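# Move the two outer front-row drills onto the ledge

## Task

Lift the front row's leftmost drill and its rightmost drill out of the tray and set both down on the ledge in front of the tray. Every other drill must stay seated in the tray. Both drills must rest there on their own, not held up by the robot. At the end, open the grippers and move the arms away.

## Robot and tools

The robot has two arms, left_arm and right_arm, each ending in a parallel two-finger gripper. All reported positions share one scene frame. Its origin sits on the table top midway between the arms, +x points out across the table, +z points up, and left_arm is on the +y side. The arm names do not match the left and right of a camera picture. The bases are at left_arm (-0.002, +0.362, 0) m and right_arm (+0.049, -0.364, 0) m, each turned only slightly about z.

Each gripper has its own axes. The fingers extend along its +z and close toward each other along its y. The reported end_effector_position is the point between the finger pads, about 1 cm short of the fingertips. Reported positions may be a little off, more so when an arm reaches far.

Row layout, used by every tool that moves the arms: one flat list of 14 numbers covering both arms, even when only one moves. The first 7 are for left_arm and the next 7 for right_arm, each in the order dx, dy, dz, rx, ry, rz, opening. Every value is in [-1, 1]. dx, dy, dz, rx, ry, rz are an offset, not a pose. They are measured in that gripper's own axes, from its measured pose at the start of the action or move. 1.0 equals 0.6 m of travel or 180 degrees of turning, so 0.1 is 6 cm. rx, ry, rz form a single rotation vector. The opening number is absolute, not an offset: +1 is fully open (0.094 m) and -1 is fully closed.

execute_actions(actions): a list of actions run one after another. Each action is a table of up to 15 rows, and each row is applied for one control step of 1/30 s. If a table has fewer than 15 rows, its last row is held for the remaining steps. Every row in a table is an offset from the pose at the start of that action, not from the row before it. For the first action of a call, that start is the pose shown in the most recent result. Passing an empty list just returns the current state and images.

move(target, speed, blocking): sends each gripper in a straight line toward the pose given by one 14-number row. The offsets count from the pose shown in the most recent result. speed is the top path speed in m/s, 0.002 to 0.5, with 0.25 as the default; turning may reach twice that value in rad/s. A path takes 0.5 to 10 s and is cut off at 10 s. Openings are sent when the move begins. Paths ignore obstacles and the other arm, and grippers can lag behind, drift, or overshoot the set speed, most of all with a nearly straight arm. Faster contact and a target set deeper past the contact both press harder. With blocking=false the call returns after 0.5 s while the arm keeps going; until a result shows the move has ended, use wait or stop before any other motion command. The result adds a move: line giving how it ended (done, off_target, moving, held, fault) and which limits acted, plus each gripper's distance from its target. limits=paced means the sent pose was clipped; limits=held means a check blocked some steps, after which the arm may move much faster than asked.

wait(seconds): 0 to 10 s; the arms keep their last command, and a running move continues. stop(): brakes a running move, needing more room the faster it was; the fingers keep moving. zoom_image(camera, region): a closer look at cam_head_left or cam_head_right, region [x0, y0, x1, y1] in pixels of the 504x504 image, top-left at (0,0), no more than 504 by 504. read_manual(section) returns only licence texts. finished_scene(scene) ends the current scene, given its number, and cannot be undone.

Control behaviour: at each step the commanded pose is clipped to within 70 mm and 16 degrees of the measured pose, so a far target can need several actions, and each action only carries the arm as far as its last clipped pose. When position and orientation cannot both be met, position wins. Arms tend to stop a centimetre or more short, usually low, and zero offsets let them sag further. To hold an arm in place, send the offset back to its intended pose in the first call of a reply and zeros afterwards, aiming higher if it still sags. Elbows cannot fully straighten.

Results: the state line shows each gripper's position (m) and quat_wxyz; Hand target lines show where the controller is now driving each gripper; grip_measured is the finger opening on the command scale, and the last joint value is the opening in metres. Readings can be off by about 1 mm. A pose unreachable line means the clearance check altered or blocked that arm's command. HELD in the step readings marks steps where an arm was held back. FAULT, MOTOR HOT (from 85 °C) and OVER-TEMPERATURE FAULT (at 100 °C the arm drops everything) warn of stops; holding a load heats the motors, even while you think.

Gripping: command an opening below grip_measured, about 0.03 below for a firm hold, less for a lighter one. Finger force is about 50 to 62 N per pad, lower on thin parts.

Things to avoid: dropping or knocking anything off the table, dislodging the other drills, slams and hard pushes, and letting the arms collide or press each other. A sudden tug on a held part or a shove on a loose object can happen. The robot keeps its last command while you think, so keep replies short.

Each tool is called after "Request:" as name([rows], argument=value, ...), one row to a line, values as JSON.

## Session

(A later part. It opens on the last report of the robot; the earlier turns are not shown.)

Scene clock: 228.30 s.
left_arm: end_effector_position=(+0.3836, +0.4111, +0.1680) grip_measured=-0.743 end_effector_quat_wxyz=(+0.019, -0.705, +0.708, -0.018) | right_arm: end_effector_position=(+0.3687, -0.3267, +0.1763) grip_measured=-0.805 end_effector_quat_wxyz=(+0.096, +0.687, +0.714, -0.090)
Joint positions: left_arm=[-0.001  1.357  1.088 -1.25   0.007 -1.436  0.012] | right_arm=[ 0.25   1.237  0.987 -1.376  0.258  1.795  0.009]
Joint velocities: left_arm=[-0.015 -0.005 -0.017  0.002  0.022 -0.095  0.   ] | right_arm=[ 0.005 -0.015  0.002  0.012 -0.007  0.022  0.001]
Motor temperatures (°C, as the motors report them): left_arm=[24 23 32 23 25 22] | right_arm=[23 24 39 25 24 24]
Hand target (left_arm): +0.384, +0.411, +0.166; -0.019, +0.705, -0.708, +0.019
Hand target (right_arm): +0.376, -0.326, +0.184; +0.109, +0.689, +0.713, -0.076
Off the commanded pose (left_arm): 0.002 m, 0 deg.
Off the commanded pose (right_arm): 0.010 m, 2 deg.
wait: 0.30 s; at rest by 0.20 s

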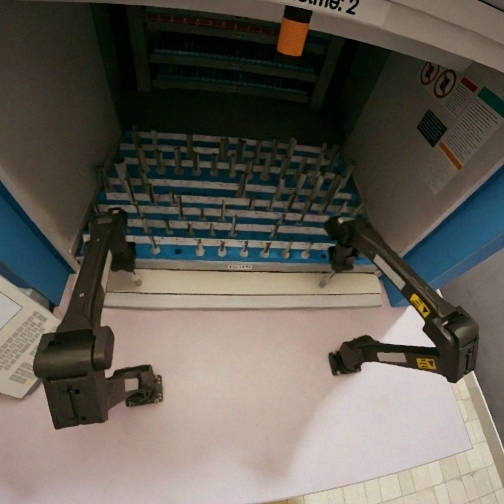

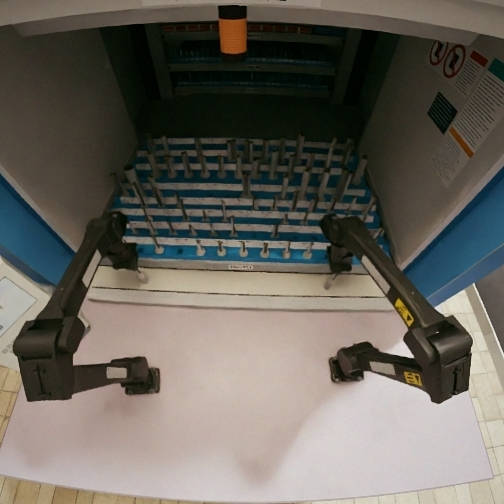

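Request:
execute_actions([
  [[0,0,0,0,0,0,-0.78,-0.003,0.012,-0.012,-0.012,0,0.003,-0.88],[0,0,0,0,0,0,-0.76,-0.003,0.012,-0.0105,-0.012,0,0.003,-0.88],[0,0,0,0,0,0,-0.75,-0.002,0.012,-0.009,-0.012,0,0.003,-0.88],[0,0,0,0,0,0,-0.74,-0.002,0.012,-0.0075,-0.012,0,0.003,-0.88],[0,0,0,0,0,0,-0.73,-0.001,0.012,-0.006,-0.012,0,0.003,-0.88],[0,0,0,0,0,0,-0.72,-0.001,0.012,-0.0045,-0.012,0,0.003,-0.88],[0,0,0,0,0,0,-0.71,-0.001,0.012,-0.003,-0.012,0,0.003,-0.88],[0,0,0,0,0,0,-0.7,0,0.012,-0.0015,-0.012,0,0.003,-0.88],[0,0,0,0,0,0,-0.68,0,0.012,0,-0.012,0,0.003,-0.88],[0,0,0,0,0,0,-0.66,0,0.012,0.0015,-0.012,0,0.003,-0.88],[0,0,0,0,0,0,-0.64,0.001,0.012,0.003,-0.012,0,0.003,-0.88],[0,0,0,0,0,0,-0.62,0.001,0.012,0.0045,-0.012,0,0.003,-0.88],[0,0,0,0,0,0,-0.6,0.001,0.012,0.006,-0.012,0,0.003,-0.88],[0,0,0,0,0,0,-0.57,0.002,0.012,0.0075,-0.012,0,0.003,-0.88],[0,0,0,0,0,0,-0.54,0.002,0.012,0.009,-0.012,0,0.003,-0.88]],
  [[0,0,0,0,0,0,-0.5,-0.002,0.012,-0.008,-0.012,0,0.003,-0.88],[0,0,0,0,0,0,-0.45,-0.002,0.012,-0.007,-0.012,0,0.003,-0.88],[0,0,0,0,0,0,-0.4,-0.001,0.012,-0.0055,-0.012,0,0.003,-0.88],[0,0,0,0,0,0,-0.35,-0.001,0.012,-0.004,-0.012,0,0.003,-0.88],[0,0,0,0,0,0,-0.3,-0.001,0.012,-0.0025,-0.012,0,0.003,-0.88],[0,0,0,0,0,0,-0.25,0,0.012,-0.001,-0.012,0,0.003,-0.88],[0,0,0,0,0,0,-0.2,0,0.012,0.0005,-0.012,0,0.003,-0.88],[0,0,0,0,0,0,-0.15,0,0.012,0.002,-0.012,0,0.003,-0.88],[0,0,0,0,0,0,-0.1,0.001,0.012,0.0035,-0.012,0,0.003,-0.88],[0,0,0,0,0,0,-0.05,0.001,0.012,0.005,-0.012,0,0.003,-0.88],[0,0,0,0,0,0,0,0.002,0.012,0.0065,-0.012,0,0.003,-0.88],[0,0,0,0,0,0,0.05,0.002,0.012,0.008,-0.012,0,0.003,-0.88],[0,0,0,0,0,0,0.1,0.002,0.012,0.009,-0.012,0,0.003,-0.88],[0,0,0,0,0,0,0.15,0.002,0.012,0.01,-0.012,0,0.003,-0.88],[0,0,0,0,0,0,0.2,0.003,0.012,0.011,-0.012,0,0.003,-0.88]],
])

Request:
zoom_image(camera="cam_head_right", region=[290, 240, 370, 310])

Request:
zoom_image(camera="cam_head_left", region=[290, 240, 370, 310])

Request:
zoom_image(camera="cam_head_right", region=[100, 235, 180, 305])

Scene clock: 244.10 s.
left_arm: end_effector_position=(+0.3836, +0.4111, +0.1680) grip_measured=+0.176 end_effector_quat_wxyz=(+0.019, -0.705, +0.708, -0.018) | right_arm: end_effector_position=(+0.3701, -0.3273, +0.1728) grip_measured=-0.805 end_effector_quat_wxyz=(+0.102, +0.688, +0.714, -0.085)
Joint positions: left_arm=[-0.001  1.357  1.088 -1.25   0.007 -1.436  0.055] | right_arm=[ 0.25   1.232  0.974 -1.351  0.264  1.794  0.009]
Joint velocities: left_arm=[-0.005  0.005  0.017 -0.007  0.051  0.022  0.043] | right_arm=[-0.005 -0.034 -0.027  0.017  0.051  0.007 -0.   ]
Motor temperatures (°C, as the motors report them): left_arm=[24 23 32 23 25 22] | right_arm=[23 24 37 25 24 24]
Hand target (left_arm): +0.384, +0.411, +0.168; -0.019, +0.705, -0.708, +0.018
Hand target (right_arm): +0.377, -0.327, +0.167; +0.113, +0.689, +0.712, -0.074
Off the commanded pose (left_arm): 0.000 m, 0 deg.
Off the commanded pose (right_arm): 0.010 m, 2 deg.
Step readings (end_effector_position; steps 1 to 15: 1st action; 16 to 30: 2nd action):
0: left_arm (+0.3836, +0.4111, +0.1680) | right_arm (+0.3687, -0.3267, +0.1763)
1: left_arm (+0.3836, +0.4111, +0.1680) | right_arm (+0.3688, -0.3267, +0.1763)
2: left_arm (+0.3836, +0.4111, +0.1680) | right_arm (+0.3689, -0.3268, +0.1763)
4: left_arm (+0.3836, +0.4111, +0.1680) | right_arm (+0.3692, -0.3267, +0.1758)
8: left_arm (+0.3836, +0.4111, +0.1680) | right_arm (+0.3695, -0.3269, +0.1735)
15: left_arm (+0.3836, +0.4111, +0.1680) | right_arm (+0.3701, -0.3270, +0.1731)
16: left_arm (+0.3836, +0.4111, +0.1680) | right_arm (+0.3702, -0.3271, +0.1732)
17: left_arm (+0.3836, +0.4111, +0.1680) | right_arm (+0.3702, -0.3271, +0.1732)
19: left_arm (+0.3836, +0.4111, +0.1680) | right_arm (+0.3702, -0.3271, +0.1732)
23: left_arm (+0.3836, +0.4111, +0.1680) | right_arm (+0.3703, -0.3271, +0.1730)
30: end_effector_position above

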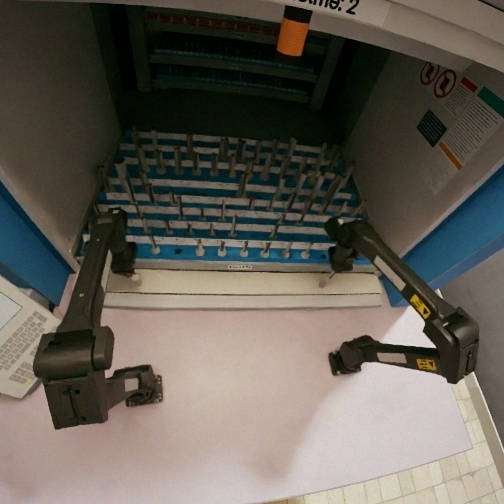

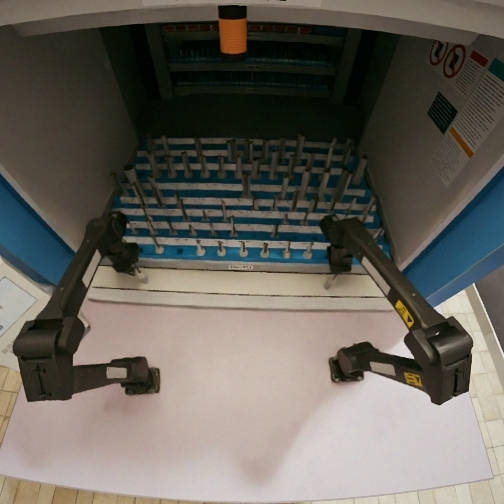

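Region (290, 240, 370, 310) of cam_head_right's 504x504 image, scaled by 6.300, with more detail than that image has; it fills the top 441 rows of this view, and the rest is white.

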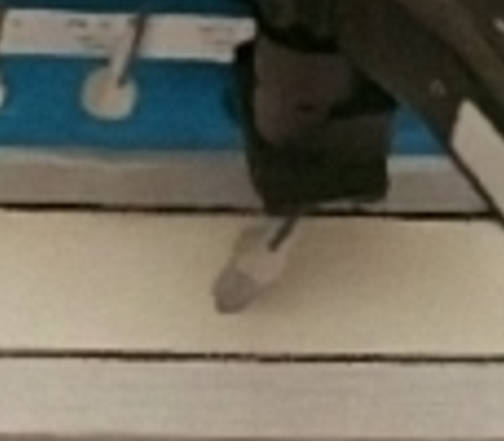

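Region (290, 240, 370, 310) of cam_head_left's 504x504 image, scaled by 6.300, with more detail than that image has; it fills the top 441 rows of this view, and the rest is white.

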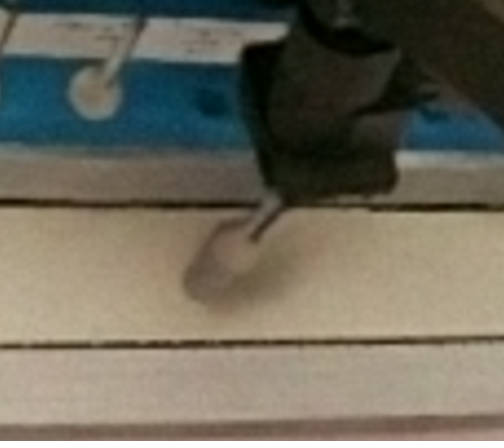

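Region (100, 235, 180, 305) of cam_head_right's 504x504 image, scaled by 6.300, with more detail than that image has; it fills the top 441 rows of this view, and the rest is white.

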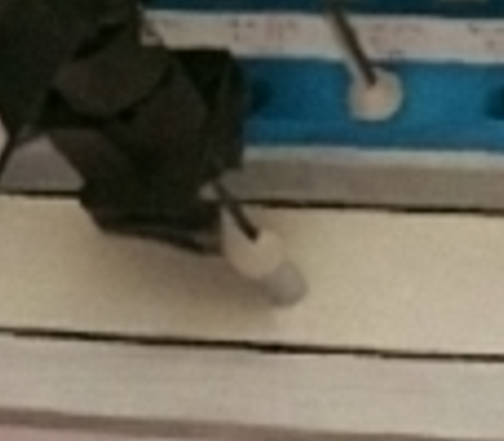

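Request:
execute_actions([
  [[0,-0.002,-0.006,0,0,0,0.2,0,0.006,0.005,-0.006,0,0,-0.88],[0,-0.003,-0.012,0,0,0,0.2,0,0.003,0.002,-0.003,0,0,-0.86],[0,-0.005,-0.018,0,0,0,0.2,0,0,0,0,0,0,-0.84],[0,-0.006,-0.024,0,0,0,0.2,0,0,0,0,0,0,-0.83],[0,-0.008,-0.03,0,0,0,0.2,0,0,0,0,0,0,-0.82],[0,-0.009,-0.036,0,0,0,0.2,0,0,0,0,0,0,-0.81],[0,-0.011,-0.042,0,0,0,0.2,0,0,0,0,0,0,-0.8],[0,-0.012,-0.048,0,0,0,0.2,0,0,0,0,0,0,-0.79],[0,-0.014,-0.054,0,0,0,0.2,0,0,0,0,0,0,-0.78],[0,-0.015,-0.06,0,0,0,0.2,0,0,0,0,0,0,-0.77],[0,-0.017,-0.066,0,0,0,0.2,0,0,0,0,0,0,-0.76],[0,-0.018,-0.072,0,0,0,0.2,0,0,0,0,0,0,-0.74],[0,-0.02,-0.078,0,0,0,0.2,0,0,0,0,0,0,-0.72],[0,-0.02,-0.084,0,0,0,0.2,0,0,0,0,0,0,-0.7],[0,-0.02,-0.09,0,0,0,0.2,0,0,0,0,0,0,-0.68]],
  [[0,-0.02,-0.066,0.01,0,0,0.2,0,0,0,0,0,0,-0.65],[0,-0.02,-0.072,0.01,0,0,0.2,0,0,0,0,0,0,-0.61],[0,-0.02,-0.078,0.01,0,0,0.2,0,0,0,0,0,0,-0.56],[0,-0.02,-0.084,0.01,0,0,0.2,0,0,0,0,0,0,-0.5],[0,-0.02,-0.09,0.01,0,0,0.2,0,0,0,0,0,0,-0.44],[0,-0.02,-0.096,0.01,0,0,0.2,0,0,0,0,0,0,-0.38],[0,-0.02,-0.102,0.01,0,0,0.2,0,0,0,0,0,0,-0.32],[0,-0.02,-0.108,0.01,0,0,0.2,0,0,0,0,0,0,-0.26],[0,-0.02,-0.114,0.01,0,0,0.2,0,0,0,0,0,0,-0.2],[0,-0.02,-0.12,0.01,0,0,0.2,0,0,0,0,0,0,-0.14],[0,-0.02,-0.126,0.01,0,0,0.2,0,0,0,0,0,0,-0.08],[0,-0.02,-0.132,0.01,0,0,0.2,0,0,0,0,0,0,-0.02],[0,-0.02,-0.138,0.01,0,0,0.2,0,0,0,0,0,0,0.05],[0,-0.02,-0.144,0.01,0,0,0.2,0,0,0,0,0,0,0.12],[0,-0.02,-0.15,0.01,0,0,0.2,0,0,0,0,0,0,0.2]],
])

Request:
zoom_image(camera="cam_head_left", region=[290, 240, 370, 310])

Request:
zoom_image(camera="cam_head_right", region=[100, 225, 190, 305])

Scene clock: 256.33 s.
left_arm: end_effector_position=(+0.3725, +0.4096, +0.2406) grip_measured=+0.198 end_effector_quat_wxyz=(-0.020, -0.706, +0.708, +0.011) | right_arm: end_effector_position=(+0.3696, -0.3274, +0.1730) grip_measured=+0.164 end_effector_quat_wxyz=(+0.103, +0.687, +0.714, -0.084)
Joint positions: left_arm=[-0.001  1.357  1.281 -1.54   0.007 -1.436  0.056] | right_arm=[ 0.25   1.23   0.972 -1.35   0.264  1.793  0.055]
Joint velocities: left_arm=[ 0.005 -0.005  0.271 -0.266 -0.022  0.037 -0.001] | right_arm=[-0.005 -0.015  0.002 -0.007 -0.037 -0.007  0.068]
Motor temperatures (°C, as the motors report them): left_arm=[24 23 32 23 25 22] | right_arm=[23 24 35 25 24 24]
Hand target (left_arm): +0.384, +0.409, +0.276; -0.006, +0.705, -0.709, +0.011
Hand target (right_arm): +0.370, -0.327, +0.173; +0.103, +0.687, +0.714, -0.084
Off the commanded pose (left_arm): 0.039 m, 4 deg.
Off the commanded pose (right_arm): 0.000 m, 0 deg.
Step readings (end_effector_position; steps 1 to 15: 1st action; 16 to 30: 2nd action):
0: left_arm (+0.3836, +0.4111, +0.1680) | right_arm (+0.3698, -0.3274, +0.1727)
1: left_arm (+0.3836, +0.4111, +0.1680) | right_arm (+0.3698, -0.3274, +0.1729)
2: left_arm (+0.3832, +0.4110, +0.1679) | right_arm (+0.3698, -0.3274, +0.1730)
4: left_arm (+0.3804, +0.4107, +0.1678) | right_arm (+0.3696, -0.3274, +0.1730)
8: left_arm (+0.3720, +0.4096, +0.1679) | right_arm (+0.3696, -0.3274, +0.1730)
15: left_arm (+0.3731, +0.4097, +0.1872) | right_arm (+0.3696, -0.3274, +0.1730)
16: left_arm (+0.3735, +0.4097, +0.1919) | right_arm (+0.3696, -0.3274, +0.1730)
17: left_arm (+0.3726, +0.4096, +0.1962) | right_arm (+0.3696, -0.3274, +0.1730)
19: left_arm (+0.3718, +0.4095, +0.2044) | right_arm (+0.3696, -0.3274, +0.1730)
23: left_arm (+0.3715, +0.4095, +0.2175) | right_arm (+0.3696, -0.3274, +0.1730)
30: end_effector_position above

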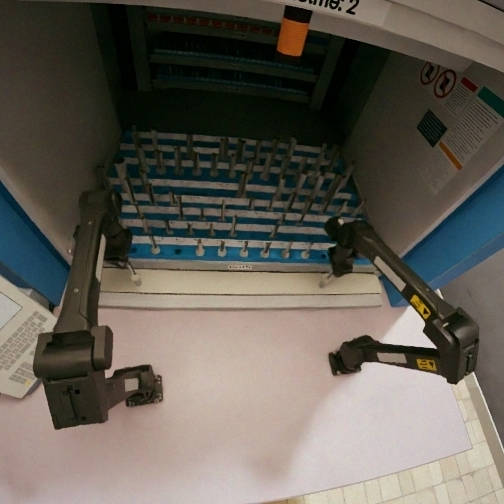

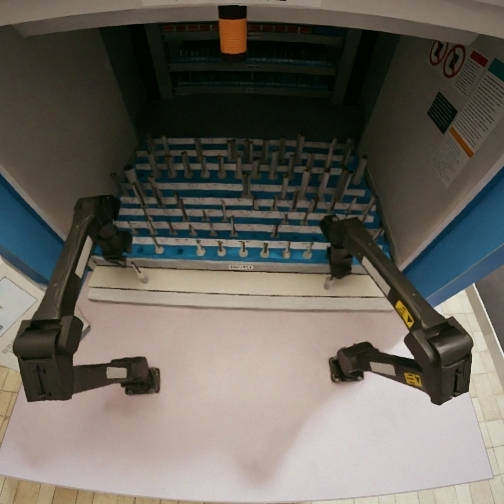

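Region (290, 240, 370, 310) of cam_head_left's 504x504 image, scaled by 6.300, with more detail than that image has; it fills the top 441 rows of this view, and the rest is white.

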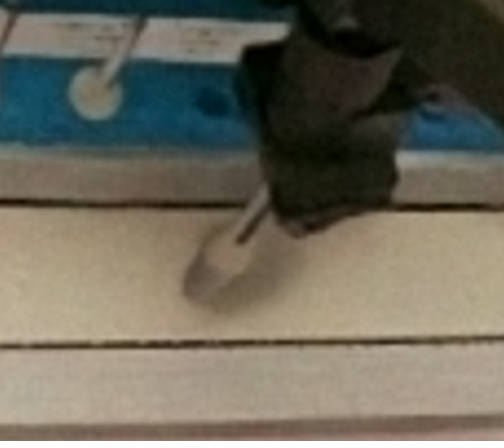

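Region (100, 225, 190, 305) of cam_head_right's 504x504 image, scaled by 5.600, with more detail than that image has.

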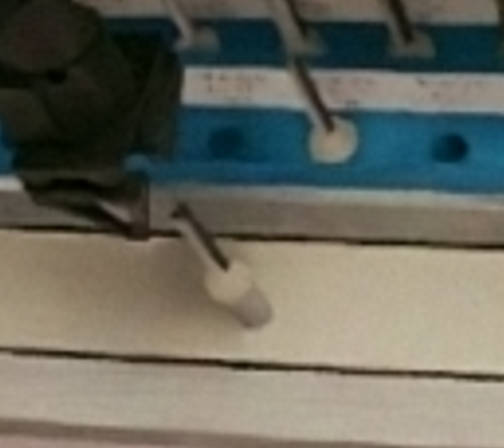

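Request:
move(target=[-0.05,0.22,-0.07,0.01,0,0,0.2,-0.05,0.02,-0.18,-0.02,0,0.005,0.2], speed=0.12)

Request:
move(target=[0,0,-0.02,0,0,0,0.2,-0.08,-0.22,-0.04,0,0,0,0.2], speed=0.2)

Request:
zoom_image(camera="cam_head_left", region=[80, 200, 400, 330])

Scene clock: 262.30 s.
left_arm: end_effector_position=(+0.2492, +0.4377, +0.2968) grip_measured=+0.198 end_effector_quat_wxyz=(+0.013, -0.708, +0.706, -0.011) | right_arm: end_effector_position=(+0.3711, -0.3289, +0.2598) grip_measured=+0.198 end_effector_quat_wxyz=(+0.111, +0.688, +0.713, -0.082)
Joint positions: left_arm=[ 0.167  1.006  1.153 -1.685  0.007 -1.275  0.056] | right_arm=[ 0.25   1.192  1.17  -1.574  0.274  1.793  0.056]
Joint velocities: left_arm=[ 0.005 -0.005 -0.007 -0.002  0.007  0.037  0.   ] | right_arm=[-0.015 -0.005 -0.012 -0.002  0.007  0.007 -0.001]
Motor temperatures (°C, as the motors report them): left_arm=[24 23 33 23 25 22] | right_arm=[23 24 36 25 24 24]
Hand target (left_arm): +0.242, +0.438, +0.290; -0.003, +0.706, -0.709, +0.004
Hand target (right_arm): +0.379, -0.327, +0.285; +0.125, +0.689, +0.711, -0.061
Off the commanded pose (left_arm): 0.012 m, 3 deg.
Off the commanded pose (right_arm): 0.027 m, 3 deg.
joint sent to its limit (left arm) — the command would take joint 4 (wrist pitch) past its lower limit, so that joint was sent only as far as its limit.
move: off_target (left_arm, right_arm)

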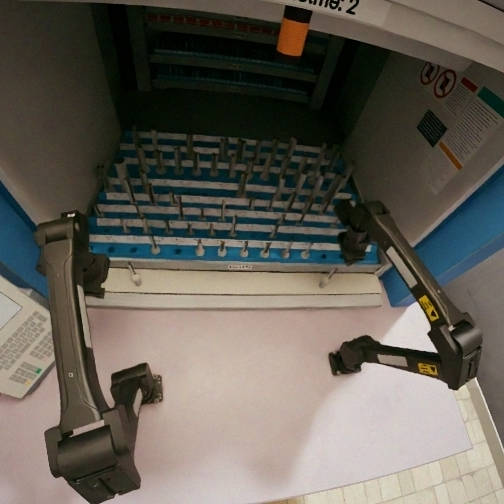

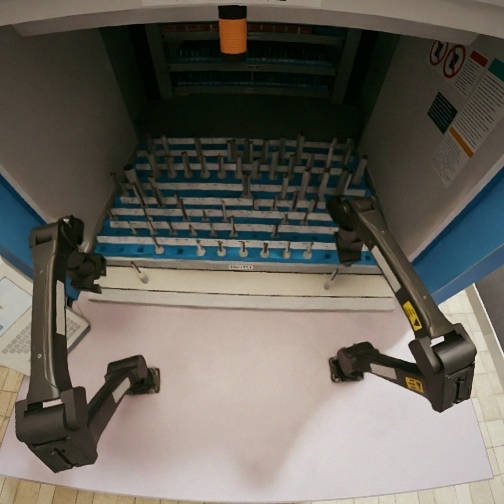

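Scene clock: 263.63 s.
left_arm: end_effector_position=(+0.2492, +0.4377, +0.2968) grip_measured=+0.198 end_effector_quat_wxyz=(+0.013, -0.708, +0.706, -0.011) | right_arm: end_effector_position=(+0.2435, -0.3714, +0.2949) grip_measured=+0.198 end_effector_quat_wxyz=(+0.153, +0.681, +0.716, -0.003)
Joint positions: left_arm=[ 0.167  1.006  1.153 -1.685  0.007 -1.275  0.056] | right_arm=[ 0.183  0.711  0.982 -1.664  0.252  1.685  0.056]
Joint velocities: left_arm=[-0.015 -0.005 -0.017 -0.007 -0.007 -0.022 -0.   ] | right_arm=[ 0.015 -0.005 -0.007 -0.002  0.051  0.007 -0.   ]
Motor temperatures (°C, as the motors report them): left_arm=[24 23 33 23 25 22] | right_arm=[23 24 36 25 24 24]
Hand target (left_arm): +0.249, +0.437, +0.308; -0.024, +0.708, -0.706, +0.017
Hand target (right_arm): +0.240, -0.373, +0.292; +0.146, +0.679, +0.720, -0.012
Off the commanded pose (left_arm): 0.012 m, 0 deg.
Off the commanded pose (right_arm): 0.006 m, 10 deg.
joint sent to its limit (left arm) — the command would take joint 4 (wrist pitch) past its lower limit, so that joint was sent only as far as its limit.
joint sent to its limit (right arm) — the command would take joint 4 (wrist pitch) past its lower limit, so that joint was sent only as far as its limit.
move: off_target (left_arm, right_arm)

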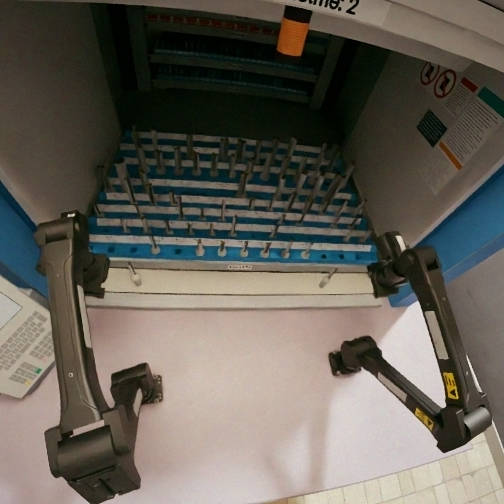

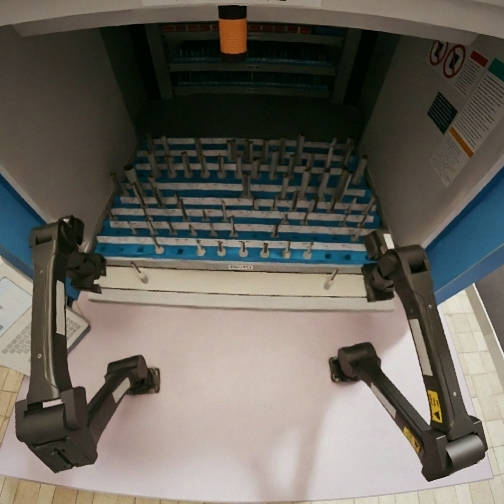

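Region (80, 200, 400, 330) of cam_head_left's 504x504 image, scaled by 1.575, with more detail than that image has; it fills the top 205 rows of this view, and the rest is white.

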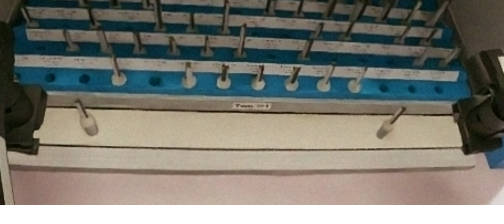

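Request:
finished_scene(scene=2)

The scene is finished: the task was done.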